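# Place the matching cover over the module on yellow plate

## Task

Three covers stand in holders. Identify the one roughly 20 mm wider than the module sitting on the yellow base plate, and set it down on that plate so it encloses the module. The other two covers must stay in their holders; removing either one counts as failure. The covers have thin, slightly flexible walls, and any dent beyond the very faintest counts as failure. The cover must stay in place on its own at the end, not held by the robot.

## Robot and tools

Robot: two UR-style six-joint arms, left_arm and right_arm, each ending in a two-finger parallel gripper (85 mm open). Base roots in the scene frame: left_arm at (+0.019, +0.612, 0) m, quat_wxyz (+0.997, 0, 0, +0.081); right_arm at (-0.074, -0.688, 0) m, quat_wxyz (+0.999, 0, 0, -0.038). The arm names do not correspond to image sides.

Scene frame: origin on the table surface midway between the arms, +z up, +x away from the robot over the table, left_arm on the +y side. All positions are metres; orientations are quaternions written w first (qw, qx, qy, qz). Gripper frame: fingers extend along its +z, the pads close along its y, and a flat block juts about 9 cm toward its +x. The reported end_effector_position is the point midway between closed pads; fingertips extend about 19 mm past it when closed and 6 mm when open, and closing pushes the tips roughly 13 mm further out, so leave that clearance above surfaces. Reported hand positions can be slightly off, more so at long reach.

The row (shared by execute_actions and move): one flat list of 20 numbers covering both arms, even if one arm is idle. Order: left x, y, z, qw, qx, qy, qz, left gripper position, force_limit, speed; then the same ten for the right arm. x, y, z and the quaternion are an absolute target pose for that gripper in the scene frame, not an offset. The three gripper numbers each lie in [-1, 1]. position: +1 fully open, about -0.8 pads touching, -1 keeps closing until blocked. force_limit: per-pad squeeze, roughly 20 N at -1, 128 N at 0, 235 N at +1 (on a 40 mm object, slow close). speed: gap change rate, about 20 mm/s at -1, 85 at 0, 150 at +1; faster closes add a few newtons of grip. Optionally 12 extra numbers (0 to 1) scale each joint's stiffness, left arm's six then right arm's six, in Joint positions order; they persist until changed.

execute_actions(actions): a list of actions; each action is a list of up to 15 rows, one row per 1/30 s step; a short table repeats its final row to fill 15 steps. An empty list just returns state and images. Each commanded pose is clipped per step to within 100 mm and 16 degrees of the measured pose, so distant goals need several actions. A target more than 0.6 m from the gripper's current position along any of its axes gets the action rejected for both arms; malformed input or a failing first action rejects the whole call.

move(target, speed, stop_force, blocking): target is one row as above; each gripper travels straight to its pose, all paths finishing together, between 0.5 and 10 s. speed is in m/s, 0.002 to 0.5 (default 0.25), with rotation capped at twice that in rad/s. Paths ignore obstacles and the other arm; grippers lag and may overshoot speed near full extension. stop_force (N, 13 to 80, one value for both arms) ends an arm's path when its wrist sensor feels that much extra resistance; use it only at slow speed, not while rotating the gripper, and omit it when lifting away from something you press on. It is unavailable in the first 0.2 s and cannot be combined with blocking=false. blocking=false returns after 0.5 s; then use wait or stop before sending new motion. Result adds a move: line: done, off_target, moving, held, fault, or contact (stop_force triggered), plus limits such as paced (pose clipped) or held (steps blocked), and each gripper's distance to its pose.

wait(seconds 0 to 10): lets time pass holding the last commands. stop: brakes a running move. zoom_image(camera, region): camera cam_head_left or cam_head_right, region [x0, y0, x1, y1] in pixels, at most 504x504, origin top-left. read_manual(section): licence text only. finished_scene(scene): ends the scene irreversibly; do it only once the cover rests on its own.

Results: a state line per arm with pose and velocities, Hand target lines, joint positions and torques, Wrist force and Wrist torque in the gripper's own axes (offset up to about 5.5 N, noise up to 3.4 N, saturation near 100 N), step readings, HELD markers and pose unreachable lines from the clearance check. Gripper status: object_status 0 moving, 1 blocked while opening, 2 blocked while closing (a grip), 3 reached the commanded position or pads met. position_measured is in counts: 3 open, ~78 = 60 mm, 130 = 40 mm, 180 = 20 mm, 230 closed. Fingers only react to a new position number (change of at least 0.01); to loosen a grip, open first. Images come from cam_head_left and cam_head_right, 672x504, with the calibration given.

Order of work: inspect images to judge the module's width and each cover's width; approach the right cover from above, grip gently (low force_limit, slow speed, e.g. near -1) so the thin walls do not dent; lift clear of its holder without touching the others; carry it over the yellow plate, lower slowly onto the module, open, and back away.

Avoid: firm squeezes that dent covers, disturbing the other two covers, dropping anything or pushing it off the table, pressing the stiff arms into surfaces (any overshoot past contact can fault; a 150 N external force or joint overload stops the arm for 10 s), collisions between arms, and long heavy holds that overheat motors. To keep an idle arm still, resend its last reported pose and gripper numbers every call; repeat the same quaternion each row to keep orientation. Objects may occasionally be nudged by outside disturbances.

Each tool is called after "Emit:" in YAML: its name, and indented under it one key for each argument.

## Session

I'll start by reading the current state and camera images.

Emit:
execute_actions:
  actions: []

Scene clock: 0.00 s.
left_arm: end_effector_position=(+0.3057, -0.2188, +0.3110) position_measured=3 object_status=3 end_effector_quat_wxyz=(+0.019, +0.518, +0.782, -0.346) end_effector_velocity=(-0.000, -0.000, +0.002) end_effector_angular_velocity=(-0.003, -0.001, -0.001) | right_arm: end_effector_position=(+0.6502, -0.5331, +0.2744) position_measured=3 object_status=3 end_effector_quat_wxyz=(-0.137, +0.763, +0.531, -0.343) end_effector_velocity=(-0.000, -0.000, -0.001) end_effector_angular_velocity=(-0.000, +0.002, -0.000)
Joint positions: left_arm=[-1.44  -1.312  1.86  -2.646 -2.067 -0.244] | right_arm=[ 0.105 -1.083  1.351 -1.093 -1.707  2.007]
Joint velocities: left_arm=[ 0.    -0.001 -0.001 -0.001 -0.001  0.   ] | right_arm=[-0.     0.001  0.001  0.    -0.     0.   ]
Joint torques (N m, as the arm reports them, + toward a larger angle): no reading
Wrist force (N, on the end effector, along its own x y z axes, offset not removed): no reading
Wrist torque (N m, same axes, about the end effector's origin, offset not removed): no reading
Hand target (left_arm): +0.306, -0.219, +0.311; +0.019, +0.518, +0.782, -0.346
Hand target (right_arm): +0.650, -0.533, +0.274; -0.137, +0.763, +0.531, -0.343
Joint stiffness scale: left_arm=[1. 1. 1. 1. 1. 1.] | right_arm=[1. 1. 1. 1. 1. 1.]

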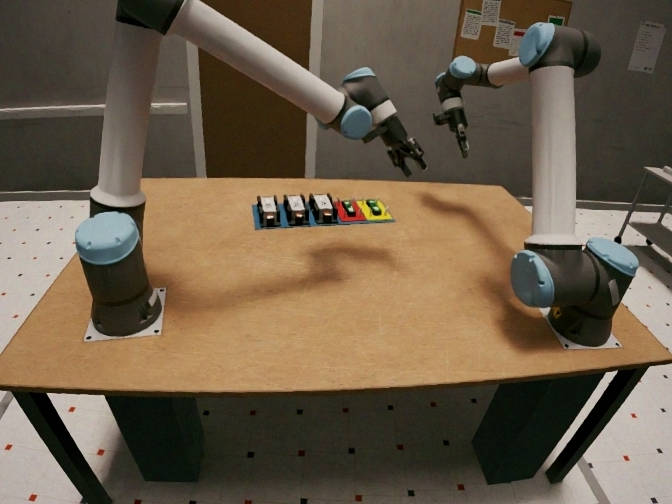

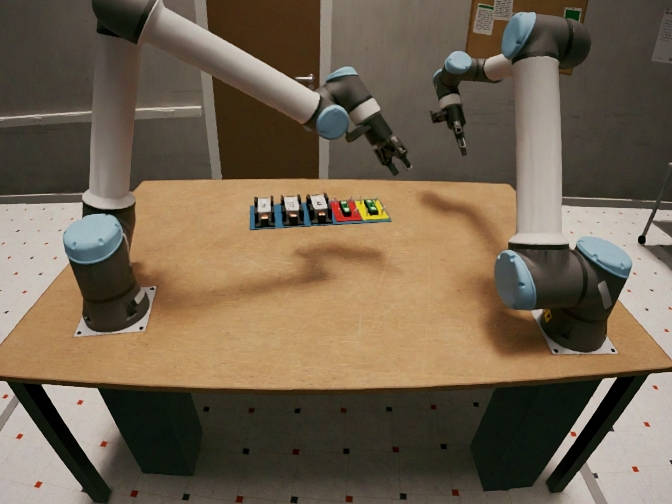

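Emit:
zoom_image:
  camera: "cam_head_left"
  region: [245, 180, 405, 240]

Emit:
zoom_image:
  camera: "cam_head_right"
  region: [240, 180, 400, 240]

Region (245, 180, 405, 240) of cam_head_left's 672x504 image, scaled by 3.150, with more detail than that image has; it fills the top 189 rows of this view, and the rest is white.

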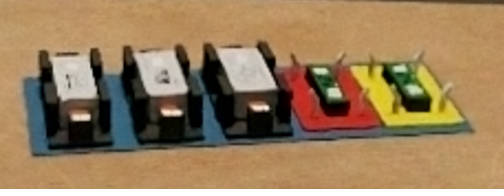

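Region (240, 180, 400, 240) of cam_head_right's 672x504 image, scaled by 3.150, with more detail than that image has; it fills the top 189 rows of this view, and the rest is white.

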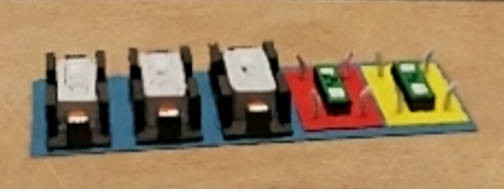

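Emit:
zoom_image:
  camera: "cam_head_left"
  region: [248, 188, 312, 236]

Emit:
zoom_image:
  camera: "cam_head_left"
  region: [296, 186, 360, 234]

Emit:
zoom_image:
  camera: "cam_head_left"
  region: [336, 186, 400, 234]

Emit:
zoom_image:
  camera: "cam_head_right"
  region: [244, 188, 308, 236]

Emit:
zoom_image:
  camera: "cam_head_right"
  region: [292, 186, 356, 234]

Emit:
zoom_image:
  camera: "cam_head_right"
  region: [332, 186, 396, 234]

Region (248, 188, 312, 236) of cam_head_left's 672x504 image, scaled by 7.875, with more detail than that image has; it fills the top 378 rows of this view, and the rest is white.

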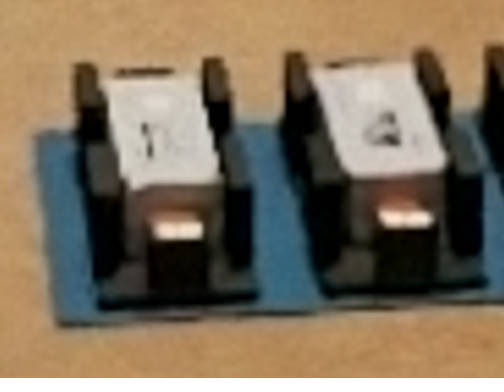

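Region (296, 186, 360, 234) of cam_head_left's 672x504 image, scaled by 7.875, with more detail than that image has; it fills the top 378 rows of this view, and the rest is white.

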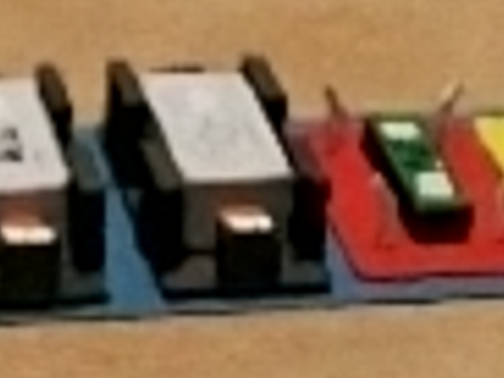

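Region (336, 186, 400, 234) of cam_head_left's 672x504 image, scaled by 7.875, with more detail than that image has; it fills the top 378 rows of this view, and the rest is white.

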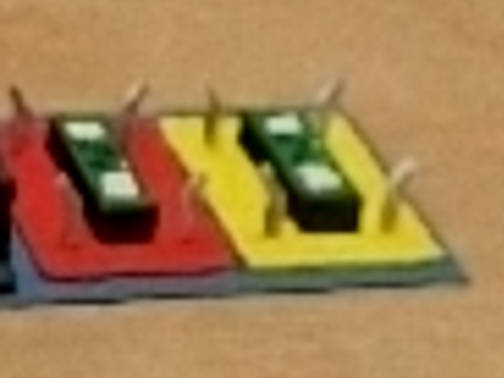

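Region (244, 188, 308, 236) of cam_head_right's 672x504 image, scaled by 7.875, with more detail than that image has; it fills the top 378 rows of this view, and the rest is white.

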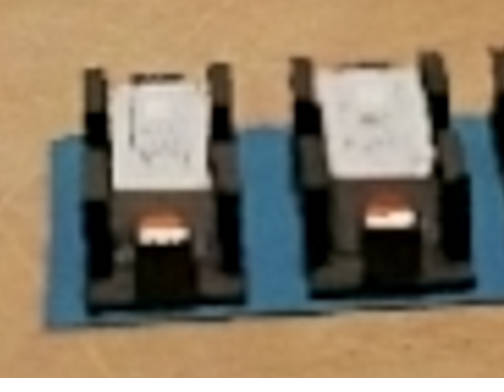

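Region (292, 186, 356, 234) of cam_head_right's 672x504 image, scaled by 7.875, with more detail than that image has; it fills the top 378 rows of this view, and the rest is white.

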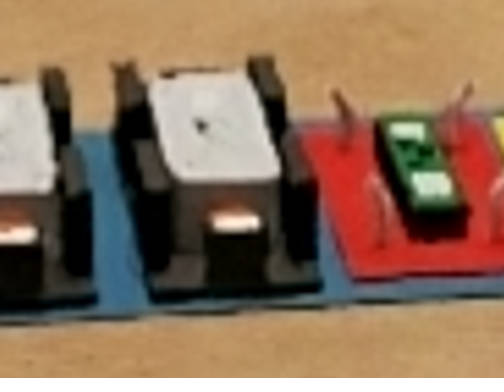

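Region (332, 186, 396, 234) of cam_head_right's 672x504 image, scaled by 7.875, with more detail than that image has; it fills the top 378 rows of this view, and the rest is white.

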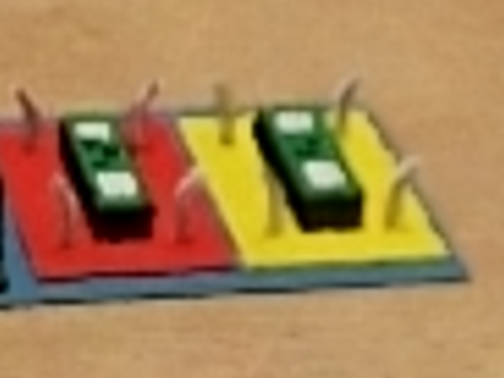

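Emit:
zoom_image:
  camera: "cam_head_right"
  region: [248, 192, 284, 232]

Emit:
zoom_image:
  camera: "cam_head_right"
  region: [274, 190, 310, 230]

Emit:
zoom_image:
  camera: "cam_head_right"
  region: [300, 190, 336, 230]

Emit:
zoom_image:
  camera: "cam_head_right"
  region: [328, 190, 364, 230]

Emit:
zoom_image:
  camera: "cam_head_right"
  region: [354, 190, 394, 230]

Region (248, 192, 284, 232) of cam_head_right's 672x504 image, scaled by 12.600, with more detail than that image has; it fills the left 454 columns of this view, and the rest is white.

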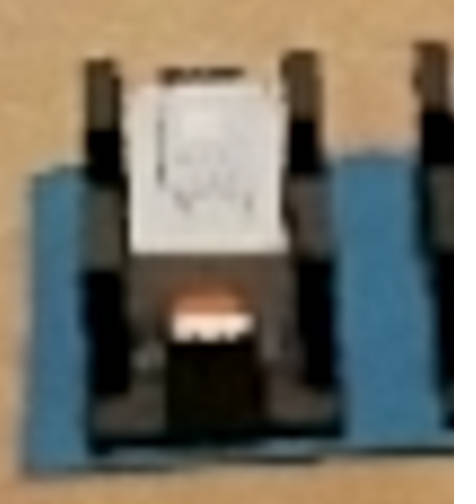

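Region (274, 190, 310, 230) of cam_head_right's 672x504 image, scaled by 12.600, with more detail than that image has; it fills the left 454 columns of this view, and the rest is white.

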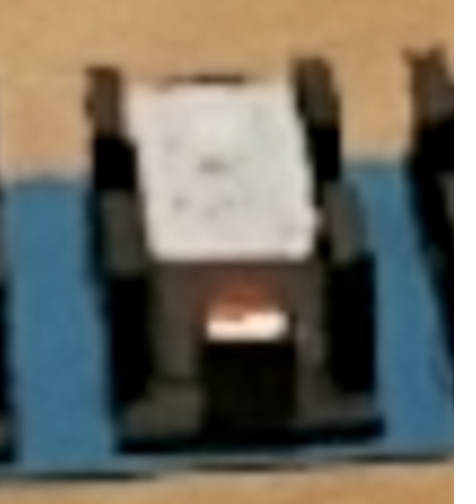

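Region (300, 190, 336, 230) of cam_head_right's 672x504 image, scaled by 12.600, with more detail than that image has; it fills the left 454 columns of this view, and the rest is white.

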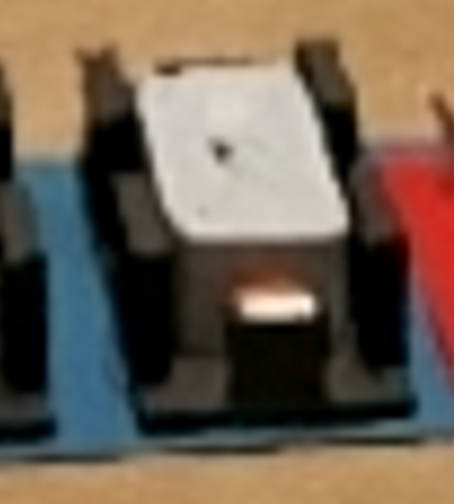

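Region (328, 190, 364, 230) of cam_head_right's 672x504 image, scaled by 12.600, with more detail than that image has; it fills the left 454 columns of this view, and the rest is white.

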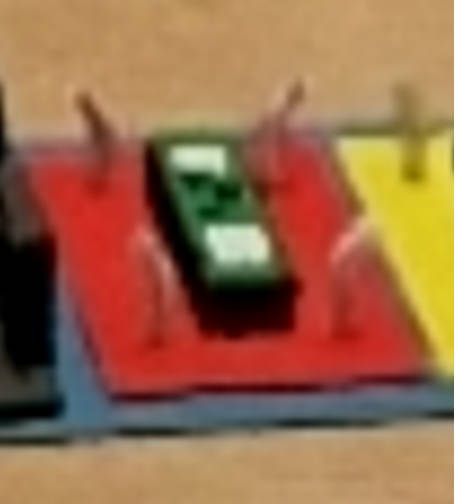

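Region (354, 190, 394, 230) of cam_head_right's 672x504 image, scaled by 12.600, with more detail than that image has.

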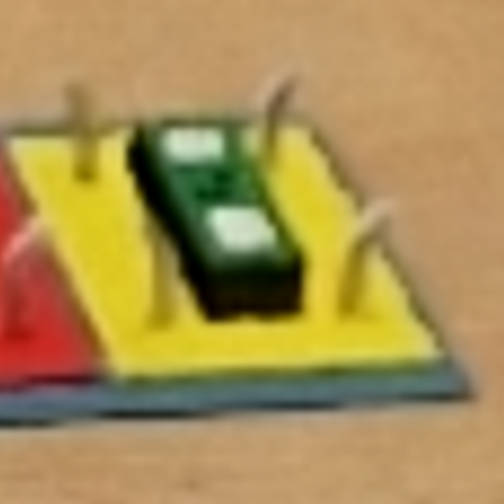

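Emit:
zoom_image:
  camera: "cam_head_left"
  region: [380, 130, 444, 190]

Emit:
zoom_image:
  camera: "cam_head_right"
  region: [366, 130, 430, 190]

Emit:
zoom_image:
  camera: "cam_head_left"
  region: [430, 110, 494, 170]

Emit:
zoom_image:
  camera: "cam_head_right"
  region: [430, 110, 494, 170]

Region (380, 130, 444, 190) of cam_head_left's 672x504 image, scaled by 7.875, with more detail than that image has; it fills the top 472 rows of this view, and the rest is white.

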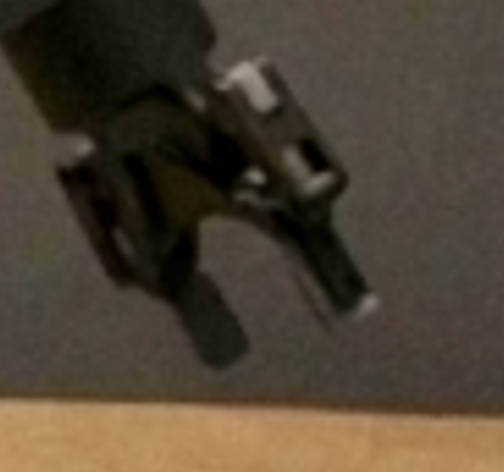

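Region (366, 130, 430, 190) of cam_head_right's 672x504 image, scaled by 7.875, with more detail than that image has; it fills the top 472 rows of this view, and the rest is white.

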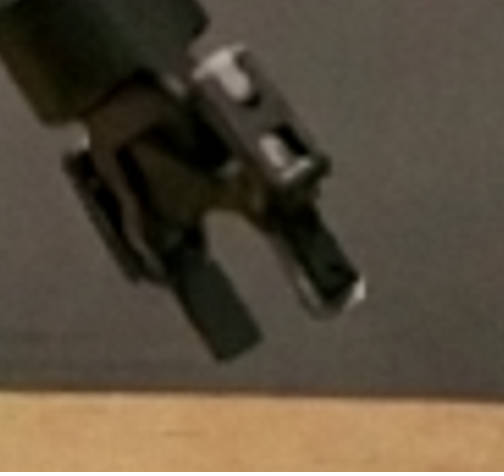

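Region (430, 110, 494, 170) of cam_head_left's 672x504 image, scaled by 7.875, with more detail than that image has; it fills the top 472 rows of this view, and the rest is white.

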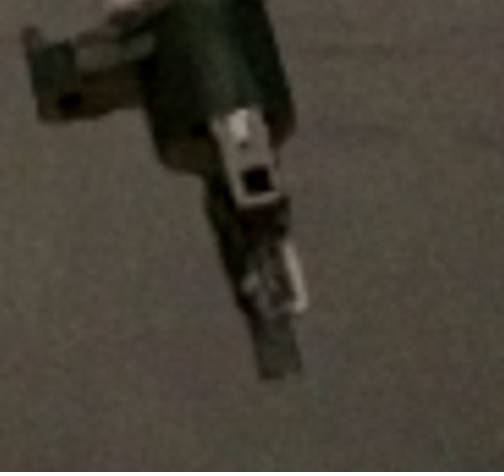

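Region (430, 110, 494, 170) of cam_head_right's 672x504 image, scaled by 7.875, with more detail than that image has; it fills the top 472 rows of this view, and the rest is white.

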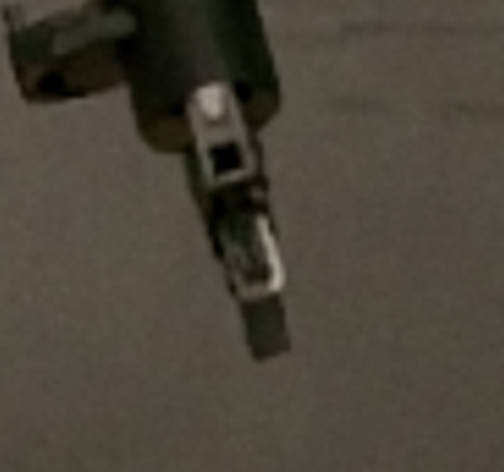

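Emit:
move:
  target: [0.654, -0.185, 0.10, 0, 0.99786, 0.0654, 0, 1, -1, 0, 0.6502, -0.5331, 0.2744, -0.137, 0.763, 0.531, -0.343, 1, -1, 0]
  speed: 0.45

Scene clock: 14.20 s.
left_arm: end_effector_position=(+0.6513, -0.1834, +0.0979) position_measured=3 object_status=3 end_effector_quat_wxyz=(-0.002, +0.998, +0.066, -0.002) end_effector_velocity=(+0.002, -0.002, +0.001) end_effector_angular_velocity=(-0.005, -0.006, -0.013) | right_arm: end_effector_position=(+0.6502, -0.5331, +0.2744) position_measured=3 object_status=3 end_effector_quat_wxyz=(-0.137, +0.763, +0.531, -0.343) end_effector_velocity=(+0.000, +0.000, +0.000) end_effector_angular_velocity=(+0.000, -0.001, -0.000)
Joint positions: left_arm=[-1.233 -0.904  1.393 -2.054 -1.573  1.939] | right_arm=[ 0.105 -1.083  1.351 -1.093 -1.707  2.007]
Joint velocities: left_arm=[-0.     0.    -0.001 -0.007  0.003  0.013] | right_arm=[-0.    -0.001  0.    -0.001  0.     0.   ]
Joint torques (N m, as the arm reports them, + toward a larger angle): left_arm=[  1.49 -91.91 -50.16  -5.73   0.31   0.76] | right_arm=[ -4.27 -87.41 -44.8   -1.23  -0.03  -0.08]
Wrist force (N, on the end effector, along its own x y z axes, offset not removed): left_arm=[-3.2 -1.2 -1.0] | right_arm=[-2.4 -2.6 -1.1]
Wrist torque (N m, same axes, about the end effector's origin, offset not removed): left_arm=[-0.22 0.51 0.20] | right_arm=[-0.31 0.38 0.17]
Hand target (left_arm): +0.654, -0.184, +0.100; -0.000, +0.998, +0.065, -0.000
Hand target (right_arm): +0.650, -0.533, +0.274; -0.137, +0.763, +0.531, -0.343
Off the commanded pose (left_arm): 0.004 m, 0 deg.
Off the commanded pose (right_arm): 0.000 m, 0 deg.
Joint stiffness scale: left_arm=[1. 1. 1. 1. 1. 1.] | right_arm=[1. 1. 1. 1. 1. 1.]
move: off_target (left_arm)

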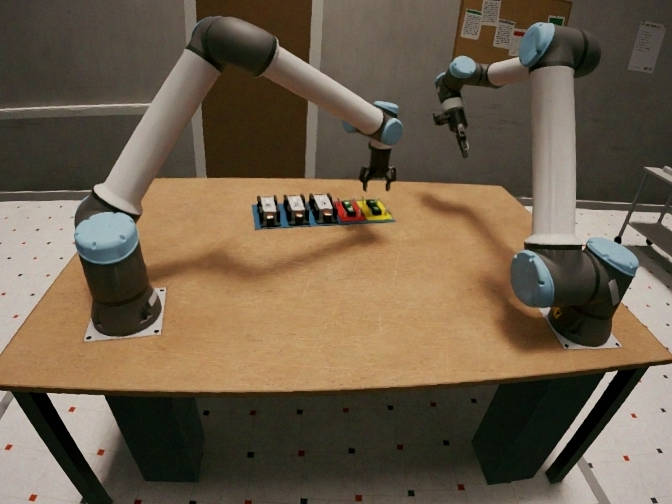

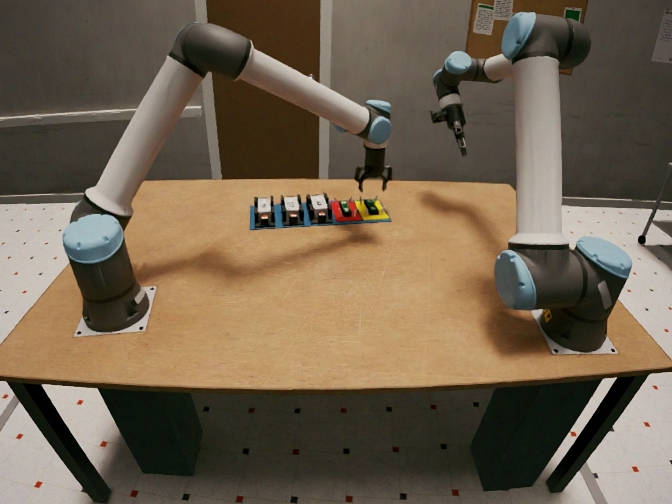

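Emit:
zoom_image:
  camera: "cam_head_left"
  region: [344, 164, 408, 228]

Emit:
zoom_image:
  camera: "cam_head_right"
  region: [340, 164, 404, 228]

Region (344, 164, 408, 228) of cam_head_left's 672x504 image, scaled by 7.875, with more detail than that image has.

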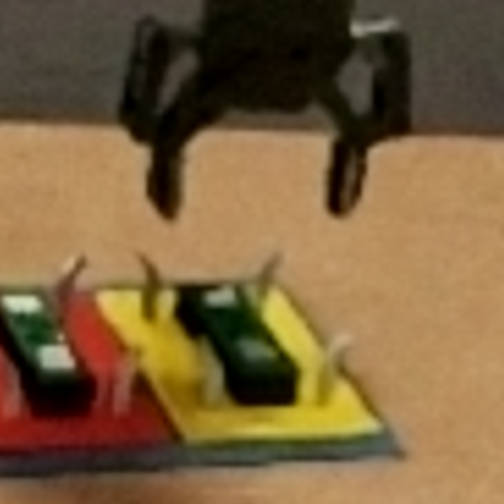

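Region (340, 164, 404, 228) of cam_head_right's 672x504 image, scaled by 7.875, with more detail than that image has.

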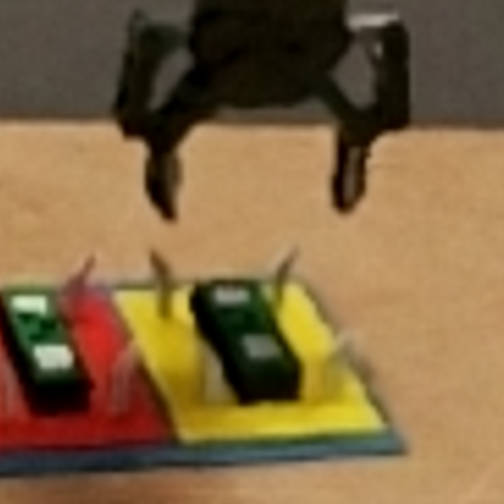

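Emit:
move:
  target: [0.652, -0.183, 0.037, 0, 0.99786, 0.0654, 0, 0.25, -1, 0, 0.6502, -0.5331, 0.2744, -0.137, 0.763, 0.531, -0.343, 1, -1, 0]
  speed: 0.08
  stop_force: 15

Scene clock: 16.93 s.
left_arm: end_effector_position=(+0.6521, -0.1843, +0.0395) position_measured=98 object_status=3 end_effector_quat_wxyz=(+0.001, +0.998, +0.065, -0.000) end_effector_velocity=(+0.001, -0.002, +0.000) end_effector_angular_velocity=(-0.007, -0.003, -0.000) | right_arm: end_effector_position=(+0.6502, -0.5331, +0.2744) position_measured=3 object_status=3 end_effector_quat_wxyz=(-0.137, +0.763, +0.531, -0.343) end_effector_velocity=(-0.000, -0.000, -0.000) end_effector_angular_velocity=(-0.000, +0.001, +0.000)
Joint positions: left_arm=[-1.233 -0.856  1.427 -2.144 -1.572  1.941] | right_arm=[ 0.105 -1.083  1.351 -1.093 -1.707  2.007]
Joint velocities: left_arm=[-0.     0.001  0.    -0.009 -0.001  0.   ] | right_arm=[ 0.     0.    -0.     0.001 -0.    -0.   ]
Joint torques (N m, as the arm reports them, + toward a larger angle): left_arm=[ -0.81 -93.6  -42.15  -5.74   0.67   0.13] | right_arm=[ -2.81 -87.65 -46.75  -1.69  -0.14   0.53]
Wrist force (N, on the end effector, along its own x y z axes, offset not removed): left_arm=[-3.6 -0.1 -1.0] | right_arm=[1.0 -3.0 1.0]
Wrist torque (N m, same axes, about the end effector's origin, offset not removed): left_arm=[-0.01 0.64 0.06] | right_arm=[-0.36 -0.09 0.06]
Hand target (left_arm): +0.652, -0.183, +0.037; -0.000, +0.998, +0.065, -0.000
Hand target (right_arm): +0.650, -0.533, +0.274; -0.137, +0.763, +0.531, -0.343
Off the commanded pose (left_arm): 0.003 m, 0 deg.
Off the commanded pose (right_arm): 0.000 m, 0 deg.
Joint stiffness scale: left_arm=[1. 1. 1. 1. 1. 1.] | right_arm=[1. 1. 1. 1. 1. 1.]
move: done

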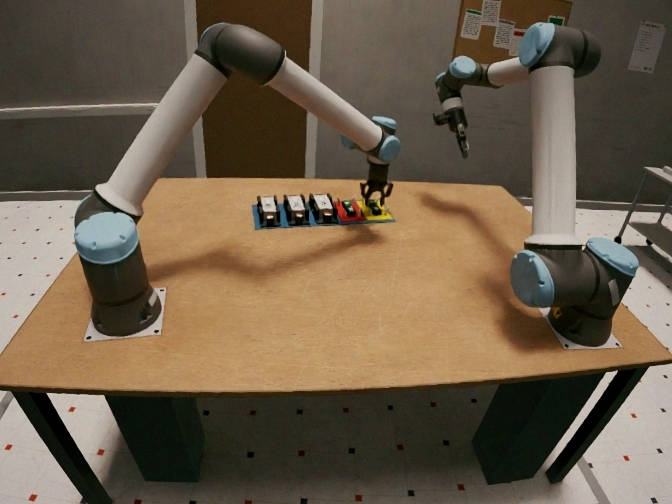

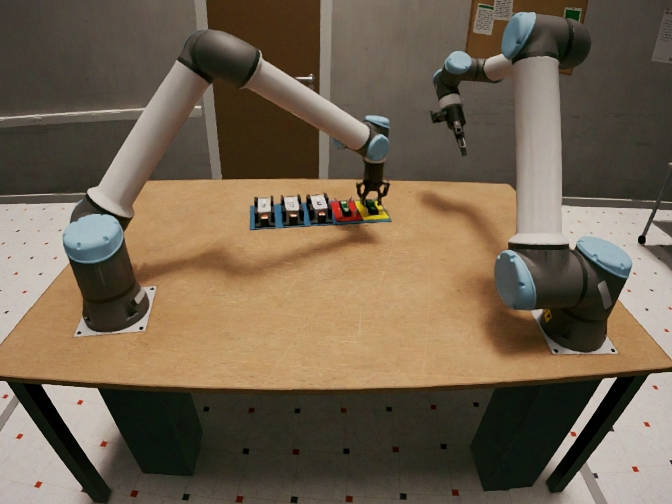

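Emit:
zoom_image:
  camera: "cam_head_left"
  region: [352, 178, 400, 226]

Emit:
zoom_image:
  camera: "cam_head_right"
  region: [348, 178, 396, 226]

Region (352, 178, 400, 226) of cam_head_left's 672x504 image, scaled by 10.500, with more detail than that image has.

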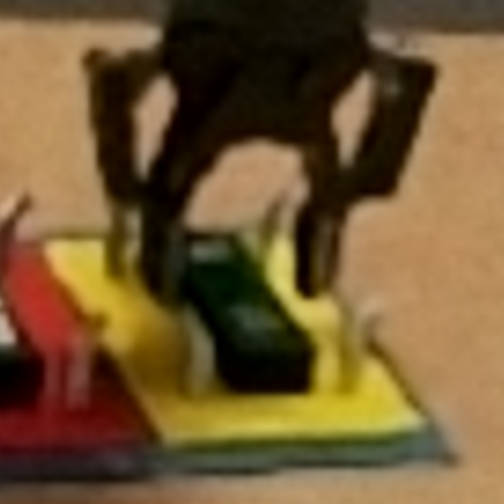

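Region (348, 178, 396, 226) of cam_head_right's 672x504 image, scaled by 10.500, with more detail than that image has.

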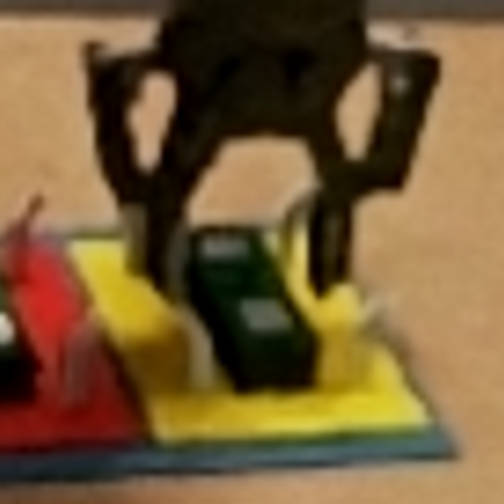

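Emit:
execute_actions:
  actions:
    - [[0.652,-0.183,0.036,0,0.99786,0.0654,0,0.25,-1,0,0.6502,-0.5331,0.2744,-0.137,0.763,0.531,-0.343,1,-1,0],[0.652,-0.183,0.035,0,0.99786,0.0654,0,0.25,-1,0,0.6502,-0.5331,0.2744,-0.137,0.763,0.531,-0.343,1,-1,0],[0.652,-0.183,0.034,0,0.99786,0.0654,0,0.25,-1,0,0.6502,-0.5331,0.2744,-0.137,0.763,0.531,-0.343,1,-1,0],[0.652,-0.183,0.033,0,0.99786,0.0654,0,0.25,-1,0,0.6502,-0.5331,0.2744,-0.137,0.763,0.531,-0.343,1,-1,0],[0.652,-0.183,0.032,0,0.99786,0.0654,0,0.25,-1,0,0.6502,-0.5331,0.2744,-0.137,0.763,0.531,-0.343,1,-1,0],[0.652,-0.183,0.031,0,0.99786,0.0654,0,0.25,-1,0,0.6502,-0.5331,0.2744,-0.137,0.763,0.531,-0.343,1,-1,0],[0.652,-0.183,0.030,0,0.99786,0.0654,0,0.25,-1,0,0.6502,-0.5331,0.2744,-0.137,0.763,0.531,-0.343,1,-1,0]]
    - [[0.652,-0.183,0.030,0,0.99786,0.0654,0,-1,-1,-1,0.6502,-0.5331,0.2744,-0.137,0.763,0.531,-0.343,1,-1,0]]
    - [[0.652,-0.183,0.030,0,0.99786,0.0654,0,-1,-1,-1,0.6502,-0.5331,0.2744,-0.137,0.763,0.531,-0.343,1,-1,0]]
    - [[0.652,-0.183,0.030,0,0.99786,0.0654,0,-1,-1,-1,0.6502,-0.5331,0.2744,-0.137,0.763,0.531,-0.343,1,-1,0]]

Scene clock: 20.33 s.
left_arm: end_effector_position=(+0.6525, -0.1851, +0.0336) position_measured=146 object_status=2 end_effector_quat_wxyz=(+0.002, +0.998, +0.065, +0.000) end_effector_velocity=(+0.000, -0.000, +0.000) end_effector_angular_velocity=(-0.001, +0.000, -0.001) | right_arm: end_effector_position=(+0.6502, -0.5331, +0.2744) position_measured=3 object_status=3 end_effector_quat_wxyz=(-0.137, +0.763, +0.531, -0.343) end_effector_velocity=(-0.001, +0.001, -0.000) end_effector_angular_velocity=(-0.001, +0.001, +0.003)
Joint positions: left_arm=[-1.233 -0.85   1.43  -2.155 -1.572  1.941] | right_arm=[ 0.105 -1.083  1.351 -1.093 -1.707  2.007]
Joint velocities: left_arm=[ 0.    -0.     0.    -0.001 -0.     0.001] | right_arm=[ 0.002  0.     0.001  0.001 -0.001 -0.   ]
Joint torques (N m, as the arm reports them, + toward a larger angle): left_arm=[ -0.86 -91.96 -41.62  -5.44   0.52  -0.03] | right_arm=[ -1.19 -89.11 -45.04  -1.43  -0.37   0.05]
Wrist force (N, on the end effector, along its own x y z axes, offset not removed): left_arm=[-5.4 -1.0 -5.5] | right_arm=[-2.5 -2.1 2.5]
Wrist torque (N m, same axes, about the end effector's origin, offset not removed): left_arm=[0.11 0.32 0.15] | right_arm=[-0.18 0.55 0.13]
Hand target (left_arm): +0.652, -0.183, +0.030; -0.000, +0.998, +0.065, -0.000
Hand target (right_arm): +0.650, -0.533, +0.274; -0.137, +0.763, +0.531, -0.343
Off the commanded pose (left_arm): 0.004 m, 0 deg.
Off the commanded pose (right_arm): 0.000 m, 0 deg.
Joint stiffness scale: left_arm=[1. 1. 1. 1. 1. 1.] | right_arm=[1. 1. 1. 1. 1. 1.]
Step readings (end_effector_position; steps 1 to 15: 1st action; 16 to 30: 2nd action; 31 to 45: 3rd action; 46 to 60: 4th action):
0: left_arm (+0.6522, -0.1846, +0.0396) | right_arm (+0.6502, -0.5331, +0.2744)
1: left_arm (+0.6522, -0.1846, +0.0396) | right_arm (+0.6502, -0.5331, +0.2744)
2: left_arm (+0.6522, -0.1846, +0.0396) | right_arm (+0.6502, -0.5331, +0.2744)
4: left_arm (+0.6523, -0.1848, +0.0397) | right_arm (+0.6502, -0.5331, +0.2744)
8: left_arm (+0.6527, -0.1855, +0.0396) | right_arm (+0.6502, -0.5331, +0.2744)
15: left_arm (+0.6525, -0.1852, +0.0352) | right_arm (+0.6502, -0.5331, +0.2744)
16: left_arm (+0.6525, -0.1851, +0.0345) | right_arm (+0.6502, -0.5331, +0.2744)
17: left_arm (+0.6524, -0.1849, +0.0341) | right_arm (+0.6502, -0.5331, +0.2744)
19: left_arm (+0.6523, -0.1848, +0.0335) | right_arm (+0.6502, -0.5331, +0.2744)
23: left_arm (+0.6524, -0.1849, +0.0335) | right_arm (+0.6502, -0.5331, +0.2744)
30: left_arm (+0.6524, -0.1849, +0.0335) | right_arm (+0.6502, -0.5331, +0.2744)
31: left_arm (+0.6524, -0.1849, +0.0335) | right_arm (+0.6502, -0.5331, +0.2744)
32: left_arm (+0.6524, -0.1849, +0.0335) | right_arm (+0.6502, -0.5331, +0.2744)
34: left_arm (+0.6524, -0.1849, +0.0335) | right_arm (+0.6502, -0.5331, +0.2744)
38: left_arm (+0.6524, -0.1849, +0.0335) | right_arm (+0.6502, -0.5331, +0.2744)
45: left_arm (+0.6525, -0.1851, +0.0336) | right_arm (+0.6502, -0.5331, +0.2744)
46: left_arm (+0.6525, -0.1851, +0.0336) | right_arm (+0.6502, -0.5331, +0.2744)
47: left_arm (+0.6525, -0.1851, +0.0336) | right_arm (+0.6502, -0.5331, +0.2744)
49: left_arm (+0.6525, -0.1851, +0.0336) | right_arm (+0.6502, -0.5331, +0.2744)
53: left_arm (+0.6525, -0.1851, +0.0336) | right_arm (+0.6502, -0.5331, +0.2744)
60: end_effector_position above

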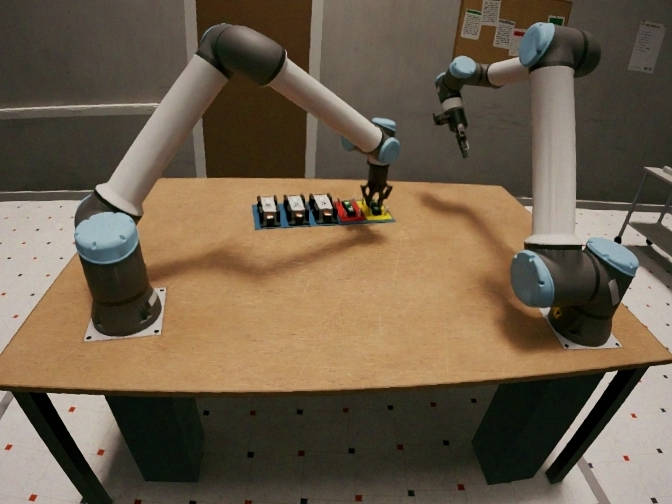

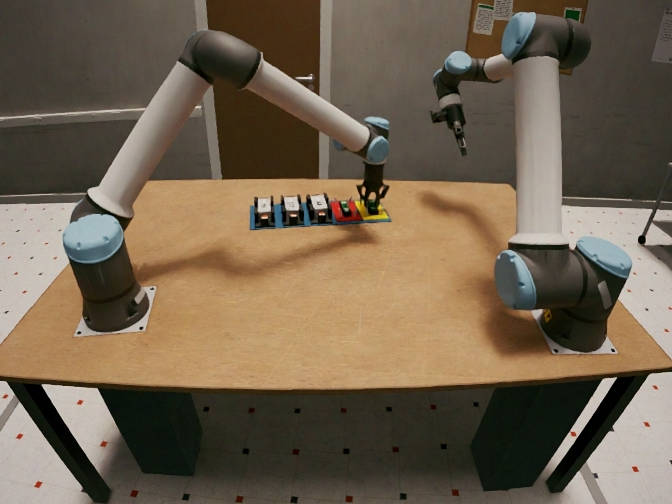

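Emit:
zoom_image:
  camera: "cam_head_left"
  region: [352, 178, 400, 226]

Emit:
zoom_image:
  camera: "cam_head_right"
  region: [348, 178, 396, 226]

Region (352, 178, 400, 226) of cam_head_left's 672x504 image, scaled by 10.500, with more detail than that image has.

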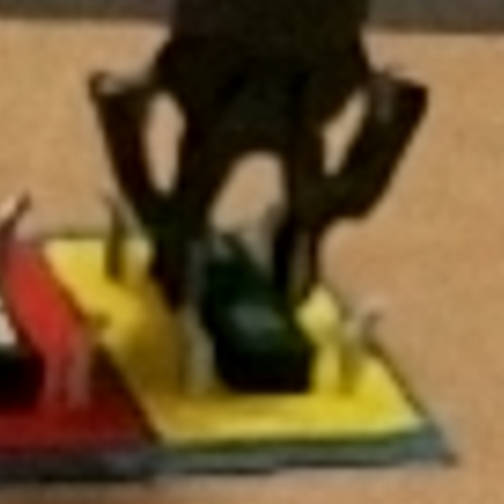

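Region (348, 178, 396, 226) of cam_head_right's 672x504 image, scaled by 10.500, with more detail than that image has.

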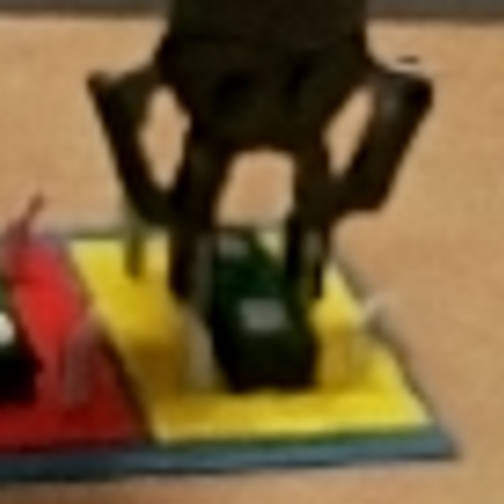

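Emit:
execute_actions:
  actions: []

Scene clock: 21.37 s.
left_arm: end_effector_position=(+0.6525, -0.1851, +0.0336) position_measured=146 object_status=2 end_effector_quat_wxyz=(+0.002, +0.998, +0.065, +0.000) end_effector_velocity=(+0.000, -0.001, +0.001) end_effector_angular_velocity=(-0.001, -0.000, +0.000) | right_arm: end_effector_position=(+0.6502, -0.5331, +0.2744) position_measured=3 object_status=3 end_effector_quat_wxyz=(-0.137, +0.763, +0.531, -0.343) end_effector_velocity=(+0.000, +0.000, +0.000) end_effector_angular_velocity=(-0.000, -0.000, +0.001)
Joint positions: left_arm=[-1.233 -0.85   1.43  -2.155 -1.572  1.941] | right_arm=[ 0.105 -1.083  1.351 -1.093 -1.707  2.007]
Joint velocities: left_arm=[-0.     0.    -0.001  0.    -0.    -0.001] | right_arm=[ 0.001 -0.    -0.001  0.    -0.    -0.   ]
Joint torques (N m, as the arm reports them, + toward a larger angle): left_arm=[ -1.23 -91.8  -41.06  -5.41   0.36   0.06] | right_arm=[ -3.55 -88.45 -45.62  -2.    -0.34  -0.14]
Wrist force (N, on the end effector, along its own x y z axes, offset not removed): left_arm=[-6.3 -1.7 -5.1] | right_arm=[-1.2 -0.1 -0.2]
Wrist torque (N m, same axes, about the end effector's origin, offset not removed): left_arm=[-0.03 0.50 0.17] | right_arm=[0.14 0.32 0.08]
Hand target (left_arm): +0.652, -0.183, +0.030; -0.000, +0.998, +0.065, -0.000
Hand target (right_arm): +0.650, -0.533, +0.274; -0.137, +0.763, +0.531, -0.343
Off the commanded pose (left_arm): 0.004 m, 0 deg.
Off the commanded pose (right_arm): 0.000 m, 0 deg.
Joint stiffness scale: left_arm=[1. 1. 1. 1. 1. 1.] | right_arm=[1. 1. 1. 1. 1. 1.]

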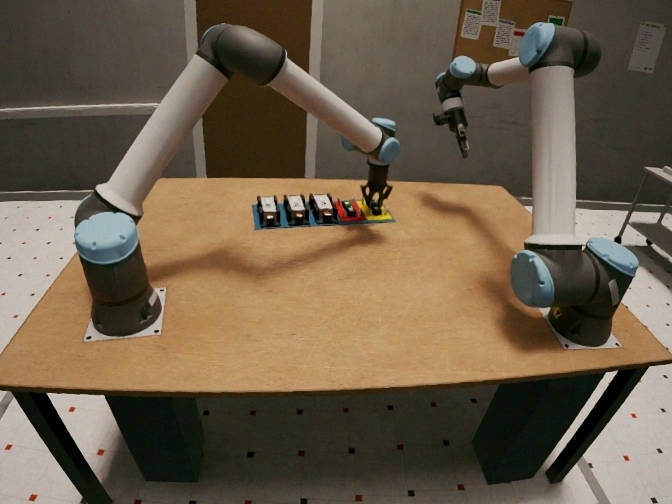

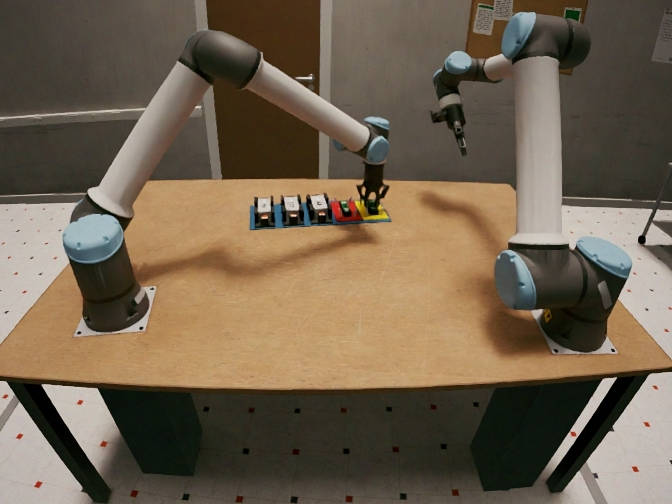

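Emit:
execute_actions:
  actions:
    - [[0.6525,-0.1851,0.0336,0,0.99786,0.0654,0,0.68,-1,1,0.6502,-0.5331,0.2744,-0.137,0.763,0.531,-0.343,1,-1,0],[0.6525,-0.1851,0.0336,0,0.99786,0.0654,0,0.68,-1,1,0.6502,-0.5331,0.2744,-0.137,0.763,0.531,-0.343,1,-1,0],[0.6525,-0.1851,0.0336,0,0.99786,0.0654,0,0.68,-1,1,0.6502,-0.5331,0.2744,-0.137,0.763,0.531,-0.343,1,-1,0],[0.6525,-0.1851,0.0342,0,0.99786,0.0654,0,0.68,-1,1,0.6502,-0.5331,0.2744,-0.137,0.763,0.531,-0.343,1,-1,0],[0.6525,-0.1851,0.0359,0,0.99786,0.0654,0,0.68,-1,1,0.6502,-0.5331,0.2744,-0.137,0.763,0.531,-0.343,1,-1,0],[0.6525,-0.1851,0.0384,0,0.99786,0.0654,0,0.68,-1,1,0.6502,-0.5331,0.2744,-0.137,0.763,0.531,-0.343,1,-1,0],[0.6525,-0.1851,0.0417,0,0.99786,0.0654,0,0.68,-1,1,0.6502,-0.5331,0.2744,-0.137,0.763,0.531,-0.343,1,-1,0],[0.6525,-0.1851,0.0456,0,0.99786,0.0654,0,0.68,-1,1,0.6502,-0.5331,0.2744,-0.137,0.763,0.531,-0.343,1,-1,0],[0.6525,-0.1851,0.0499,0,0.99786,0.0654,0,0.68,-1,1,0.6502,-0.5331,0.2744,-0.137,0.763,0.531,-0.343,1,-1,0],[0.6525,-0.1851,0.0545,0,0.99786,0.0654,0,0.68,-1,1,0.6502,-0.5331,0.2744,-0.137,0.763,0.531,-0.343,1,-1,0],[0.6525,-0.1851,0.0591,0,0.99786,0.0654,0,0.68,-1,1,0.6502,-0.5331,0.2744,-0.137,0.763,0.531,-0.343,1,-1,0],[0.6525,-0.1851,0.0637,0,0.99786,0.0654,0,0.68,-1,1,0.6502,-0.5331,0.2744,-0.137,0.763,0.531,-0.343,1,-1,0],[0.6524,-0.1845,0.0680,0,0.99786,0.0654,0,0.68,-1,1,0.6502,-0.5331,0.2744,-0.137,0.763,0.531,-0.343,1,-1,0],[0.6522,-0.1828,0.0719,0,0.99786,0.0654,0,0.68,-1,1,0.6502,-0.5331,0.2744,-0.137,0.763,0.531,-0.343,1,-1,0],[0.6519,-0.1801,0.0752,0,0.99786,0.0654,0,0.68,-1,1,0.6502,-0.5331,0.2744,-0.137,0.763,0.531,-0.343,1,-1,0]]
    - [[0.6514,-0.1764,0.0777,0,0.99786,0.0654,0,0.68,-1,1,0.6502,-0.5331,0.2744,-0.137,0.763,0.531,-0.343,1,-1,0],[0.6508,-0.1718,0.0794,0,0.99786,0.0654,0,0.68,-1,1,0.6502,-0.5331,0.2744,-0.137,0.763,0.531,-0.343,1,-1,0],[0.6501,-0.1663,0.08,0,0.99786,0.0654,0,0.68,-1,1,0.6502,-0.5331,0.2744,-0.137,0.763,0.531,-0.343,1,-1,0],[0.6493,-0.1602,0.08,0,0.99786,0.0654,0,0.68,-1,1,0.6502,-0.5331,0.2744,-0.137,0.763,0.531,-0.343,1,-1,0],[0.6484,-0.1533,0.08,0,0.99786,0.0654,0,0.68,-1,1,0.6502,-0.5331,0.2744,-0.137,0.763,0.531,-0.343,1,-1,0],[0.6475,-0.1458,0.08,0,0.99786,0.0654,0,0.68,-1,1,0.6502,-0.5331,0.2744,-0.137,0.763,0.531,-0.343,1,-1,0],[0.6465,-0.1378,0.08,0,0.99786,0.0654,0,0.68,-1,1,0.6502,-0.5331,0.2744,-0.137,0.763,0.531,-0.343,1,-1,0],[0.6454,-0.1293,0.08,0,0.99786,0.0654,0,0.68,-1,1,0.6502,-0.5331,0.2744,-0.137,0.763,0.531,-0.343,1,-1,0],[0.6442,-0.1205,0.08,0,0.99786,0.0654,0,0.68,-1,1,0.6502,-0.5331,0.2744,-0.137,0.763,0.531,-0.343,1,-1,0],[0.6431,-0.1113,0.08,0,0.99786,0.0654,0,0.68,-1,1,0.6502,-0.5331,0.2744,-0.137,0.763,0.531,-0.343,1,-1,0],[0.6419,-0.1018,0.08,0,0.99786,0.0654,0,0.68,-1,1,0.6502,-0.5331,0.2744,-0.137,0.763,0.531,-0.343,1,-1,0],[0.6406,-0.0922,0.08,0,0.99786,0.0654,0,0.68,-1,1,0.6502,-0.5331,0.2744,-0.137,0.763,0.531,-0.343,1,-1,0],[0.6394,-0.0824,0.08,0,0.99786,0.0654,0,0.68,-1,1,0.6502,-0.5331,0.2744,-0.137,0.763,0.531,-0.343,1,-1,0],[0.6381,-0.0727,0.08,0,0.99786,0.0654,0,0.68,-1,1,0.6502,-0.5331,0.2744,-0.137,0.763,0.531,-0.343,1,-1,0],[0.6369,-0.0629,0.08,0,0.99786,0.0654,0,0.68,-1,1,0.6502,-0.5331,0.2744,-0.137,0.763,0.531,-0.343,1,-1,0]]
    - [[0.6356,-0.0533,0.08,0,0.99786,0.0654,0,0.68,-1,1,0.6502,-0.5331,0.2744,-0.137,0.763,0.531,-0.343,1,-1,0],[0.6344,-0.0438,0.08,0,0.99786,0.0654,0,0.68,-1,1,0.6502,-0.5331,0.2744,-0.137,0.763,0.531,-0.343,1,-1,0],[0.6333,-0.0346,0.08,0,0.99786,0.0654,0,0.68,-1,1,0.6502,-0.5331,0.2744,-0.137,0.763,0.531,-0.343,1,-1,0],[0.6321,-0.0258,0.08,0,0.99786,0.0654,0,0.68,-1,1,0.6502,-0.5331,0.2744,-0.137,0.763,0.531,-0.343,1,-1,0],[0.6310,-0.0173,0.08,0,0.99786,0.0654,0,0.68,-1,1,0.6502,-0.5331,0.2744,-0.137,0.763,0.531,-0.343,1,-1,0],[0.6300,-0.0093,0.08,0,0.99786,0.0654,0,0.68,-1,1,0.6502,-0.5331,0.2744,-0.137,0.763,0.531,-0.343,1,-1,0],[0.6291,-0.0018,0.08,0,0.99786,0.0654,0,0.68,-1,1,0.6502,-0.5331,0.2744,-0.137,0.763,0.531,-0.343,1,-1,0],[0.6282,0.0051,0.08,0,0.99786,0.0654,0,0.68,-1,1,0.6502,-0.5331,0.2744,-0.137,0.763,0.531,-0.343,1,-1,0],[0.6274,0.0112,0.08,0,0.99786,0.0654,0,0.68,-1,1,0.6502,-0.5331,0.2744,-0.137,0.763,0.531,-0.343,1,-1,0],[0.6267,0.0167,0.08,0,0.99786,0.0654,0,0.68,-1,1,0.6502,-0.5331,0.2744,-0.137,0.763,0.531,-0.343,1,-1,0],[0.6261,0.0213,0.08,0,0.99786,0.0654,0,0.68,-1,1,0.6502,-0.5331,0.2744,-0.137,0.763,0.531,-0.343,1,-1,0],[0.6256,0.0250,0.08,0,0.99786,0.0654,0,0.68,-1,1,0.6502,-0.5331,0.2744,-0.137,0.763,0.531,-0.343,1,-1,0],[0.6253,0.0277,0.08,0,0.99786,0.0654,0,0.68,-1,1,0.6502,-0.5331,0.2744,-0.137,0.763,0.531,-0.343,1,-1,0],[0.6251,0.0294,0.08,0,0.99786,0.0654,0,0.68,-1,1,0.6502,-0.5331,0.2744,-0.137,0.763,0.531,-0.343,1,-1,0],[0.6250,0.0300,0.08,0,0.99786,0.0654,0,0.68,-1,1,0.6502,-0.5331,0.2744,-0.137,0.763,0.531,-0.343,1,-1,0]]

Emit:
wait:
  seconds: 0.6

Scene clock: 29.10 s.
left_arm: end_effector_position=(+0.6296, +0.0058, +0.0813) position_measured=44 object_status=3 end_effector_quat_wxyz=(-0.001, +0.998, +0.068, -0.001) end_effector_velocity=(-0.018, +0.168, +0.013) end_effector_angular_velocity=(-0.021, -0.015, +0.003) | right_arm: end_effector_position=(+0.6502, -0.5331, +0.2744) position_measured=3 object_status=3 end_effector_quat_wxyz=(-0.137, +0.763, +0.531, -0.343) end_effector_velocity=(+0.000, -0.001, -0.001) end_effector_angular_velocity=(-0.000, +0.000, -0.001)
Joint positions: left_arm=[-1.148 -1.107  1.771 -2.231 -1.572  2.02 ] | right_arm=[ 0.105 -1.083  1.351 -1.093 -1.707  2.007]
Joint velocities: left_arm=[ 0.092 -0.196  0.294 -0.124  0.001  0.089] | right_arm=[-0.001  0.001  0.    -0.001 -0.     0.   ]
Joint torques (N m, as the arm reports them, + toward a larger angle): left_arm=[ -4.14 -72.76 -42.39  -5.61   0.42   0.53] | right_arm=[ -3.73 -90.04 -46.74  -1.27  -0.27   0.17]
Wrist force (N, on the end effector, along its own x y z axes, offset not removed): left_arm=[-3.0 -3.0 -2.0] | right_arm=[-3.3 -3.8 1.1]
Wrist torque (N m, same axes, about the end effector's origin, offset not removed): left_arm=[-0.53 0.42 0.11] | right_arm=[-0.47 0.62 0.13]
Hand target (left_arm): +0.625, +0.029, +0.079; -0.001, +0.998, +0.066, -0.000
Hand target (right_arm): +0.650, -0.533, +0.274; -0.137, +0.763, +0.531, -0.343
Off the commanded pose (left_arm): 0.025 m, 0 deg.
Off the commanded pose (right_arm): 0.000 m, 0 deg.
Joint stiffness scale: left_arm=[1. 1. 1. 1. 1. 1.] | right_arm=[1. 1. 1. 1. 1. 1.]
Step readings (end_effector_position; steps 1 to 15: 1st action; 16 to 30: 2nd action; 31 to 45: 3rd action):
0: left_arm (+0.6525, -0.1851, +0.0336) | right_arm (+0.6502, -0.5331, +0.2744)
1: left_arm (+0.6525, -0.1851, +0.0336) | right_arm (+0.6502, -0.5331, +0.2744)
2: left_arm (+0.6525, -0.1851, +0.0336) | right_arm (+0.6502, -0.5331, +0.2744)
4: left_arm (+0.6524, -0.1849, +0.0334) | right_arm (+0.6502, -0.5331, +0.2744)
8: left_arm (+0.6518, -0.1838, +0.0330) | right_arm (+0.6502, -0.5331, +0.2744)
15: left_arm (+0.6503, -0.1811, +0.0414) | right_arm (+0.6502, -0.5331, +0.2744)
16: left_arm (+0.6503, -0.1810, +0.0452) | right_arm (+0.6502, -0.5331, +0.2744)
17: left_arm (+0.6502, -0.1808, +0.0496) | right_arm (+0.6502, -0.5331, +0.2744)
19: left_arm (+0.6500, -0.1804, +0.0598) | right_arm (+0.6502, -0.5331, +0.2744)
23: left_arm (+0.6487, -0.1739, +0.0794) | right_arm (+0.6502, -0.5331, +0.2744)
30: left_arm (+0.6432, -0.1244, +0.0841) | right_arm (+0.6502, -0.5331, +0.2744)
31: left_arm (+0.6425, -0.1148, +0.0828) | right_arm (+0.6502, -0.5331, +0.2744)
32: left_arm (+0.6417, -0.1049, +0.0814) | right_arm (+0.6502, -0.5331, +0.2744)
34: left_arm (+0.6398, -0.0849, +0.0791) | right_arm (+0.6502, -0.5331, +0.2744)
38: left_arm (+0.6356, -0.0467, +0.0777) | right_arm (+0.6502, -0.5331, +0.2744)
45: end_effector_position above

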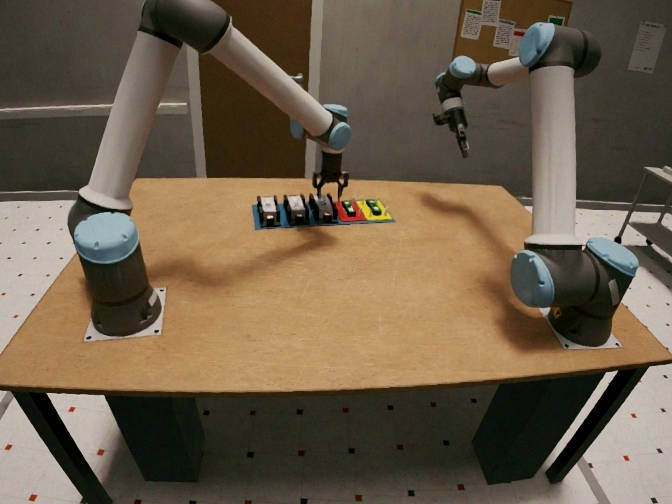

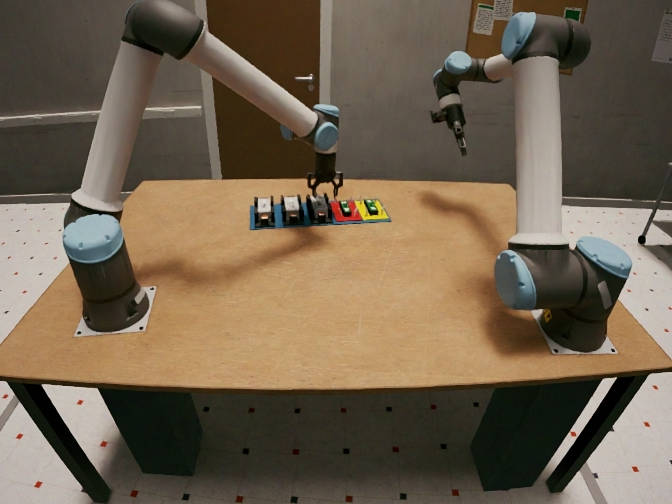

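Scene clock: 29.70 s.
left_arm: end_effector_position=(+0.6260, +0.0275, +0.0795) position_measured=44 object_status=3 end_effector_quat_wxyz=(-0.000, +0.998, +0.066, -0.001) end_effector_velocity=(+0.000, -0.001, -0.000) end_effector_angular_velocity=(-0.001, -0.001, -0.002) | right_arm: end_effector_position=(+0.6502, -0.5331, +0.2744) position_measured=3 object_status=3 end_effector_quat_wxyz=(-0.137, +0.763, +0.531, -0.343) end_effector_velocity=(-0.000, +0.000, -0.000) end_effector_angular_velocity=(-0.001, +0.000, +0.001)
Joint positions: left_arm=[-1.137 -1.129  1.811 -2.251 -1.572  2.035] | right_arm=[ 0.105 -1.083  1.351 -1.093 -1.707  2.007]
Joint velocities: left_arm=[-0.     0.001 -0.001 -0.001  0.     0.001] | right_arm=[ 0.001 -0.     0.001 -0.    -0.001 -0.   ]
Joint torques (N m, as the arm reports them, + toward a larger angle): left_arm=[ -0.88 -74.73 -38.11  -5.59   0.6    0.76] | right_arm=[ -5.37 -88.03 -46.49  -1.31  -0.24   0.1 ]
Wrist force (N, on the end effector, along its own x y z axes, offset not removed): left_arm=[-4.5 1.7 -0.8] | right_arm=[-3.4 -3.8 -0.5]
Wrist torque (N m, same axes, about the end effector's origin, offset not removed): left_arm=[0.25 0.73 0.14] | right_arm=[-0.60 0.62 0.05]
Hand target (left_arm): +0.625, +0.029, +0.079; -0.001, +0.998, +0.066, -0.000
Hand target (right_arm): +0.650, -0.533, +0.274; -0.137, +0.763, +0.531, -0.343
Off the commanded pose (left_arm): 0.003 m, 0 deg.
Off the commanded pose (right_arm): 0.000 m, 0 deg.
Joint stiffness scale: left_arm=[1. 1. 1. 1. 1. 1.] | right_arm=[1. 1. 1. 1. 1. 1.]
wait: 0.60 s; at rest by 0.47 s

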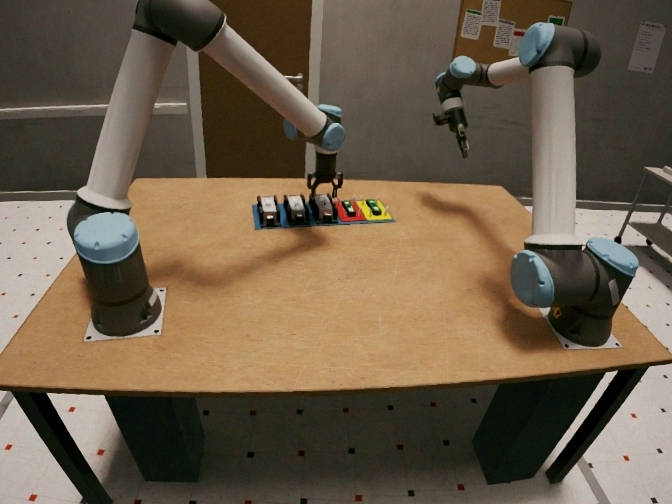

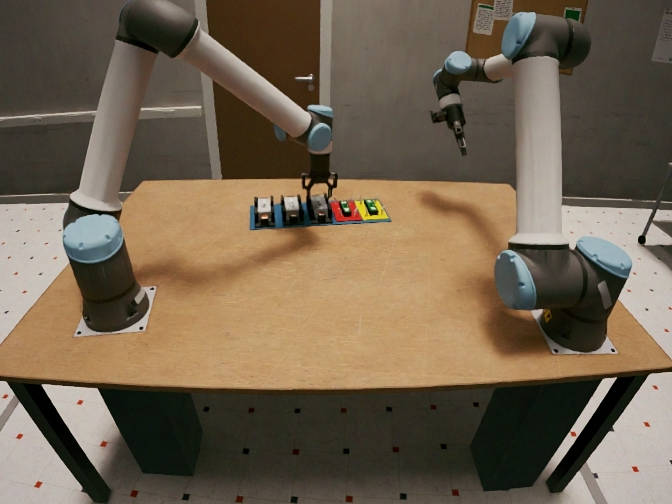

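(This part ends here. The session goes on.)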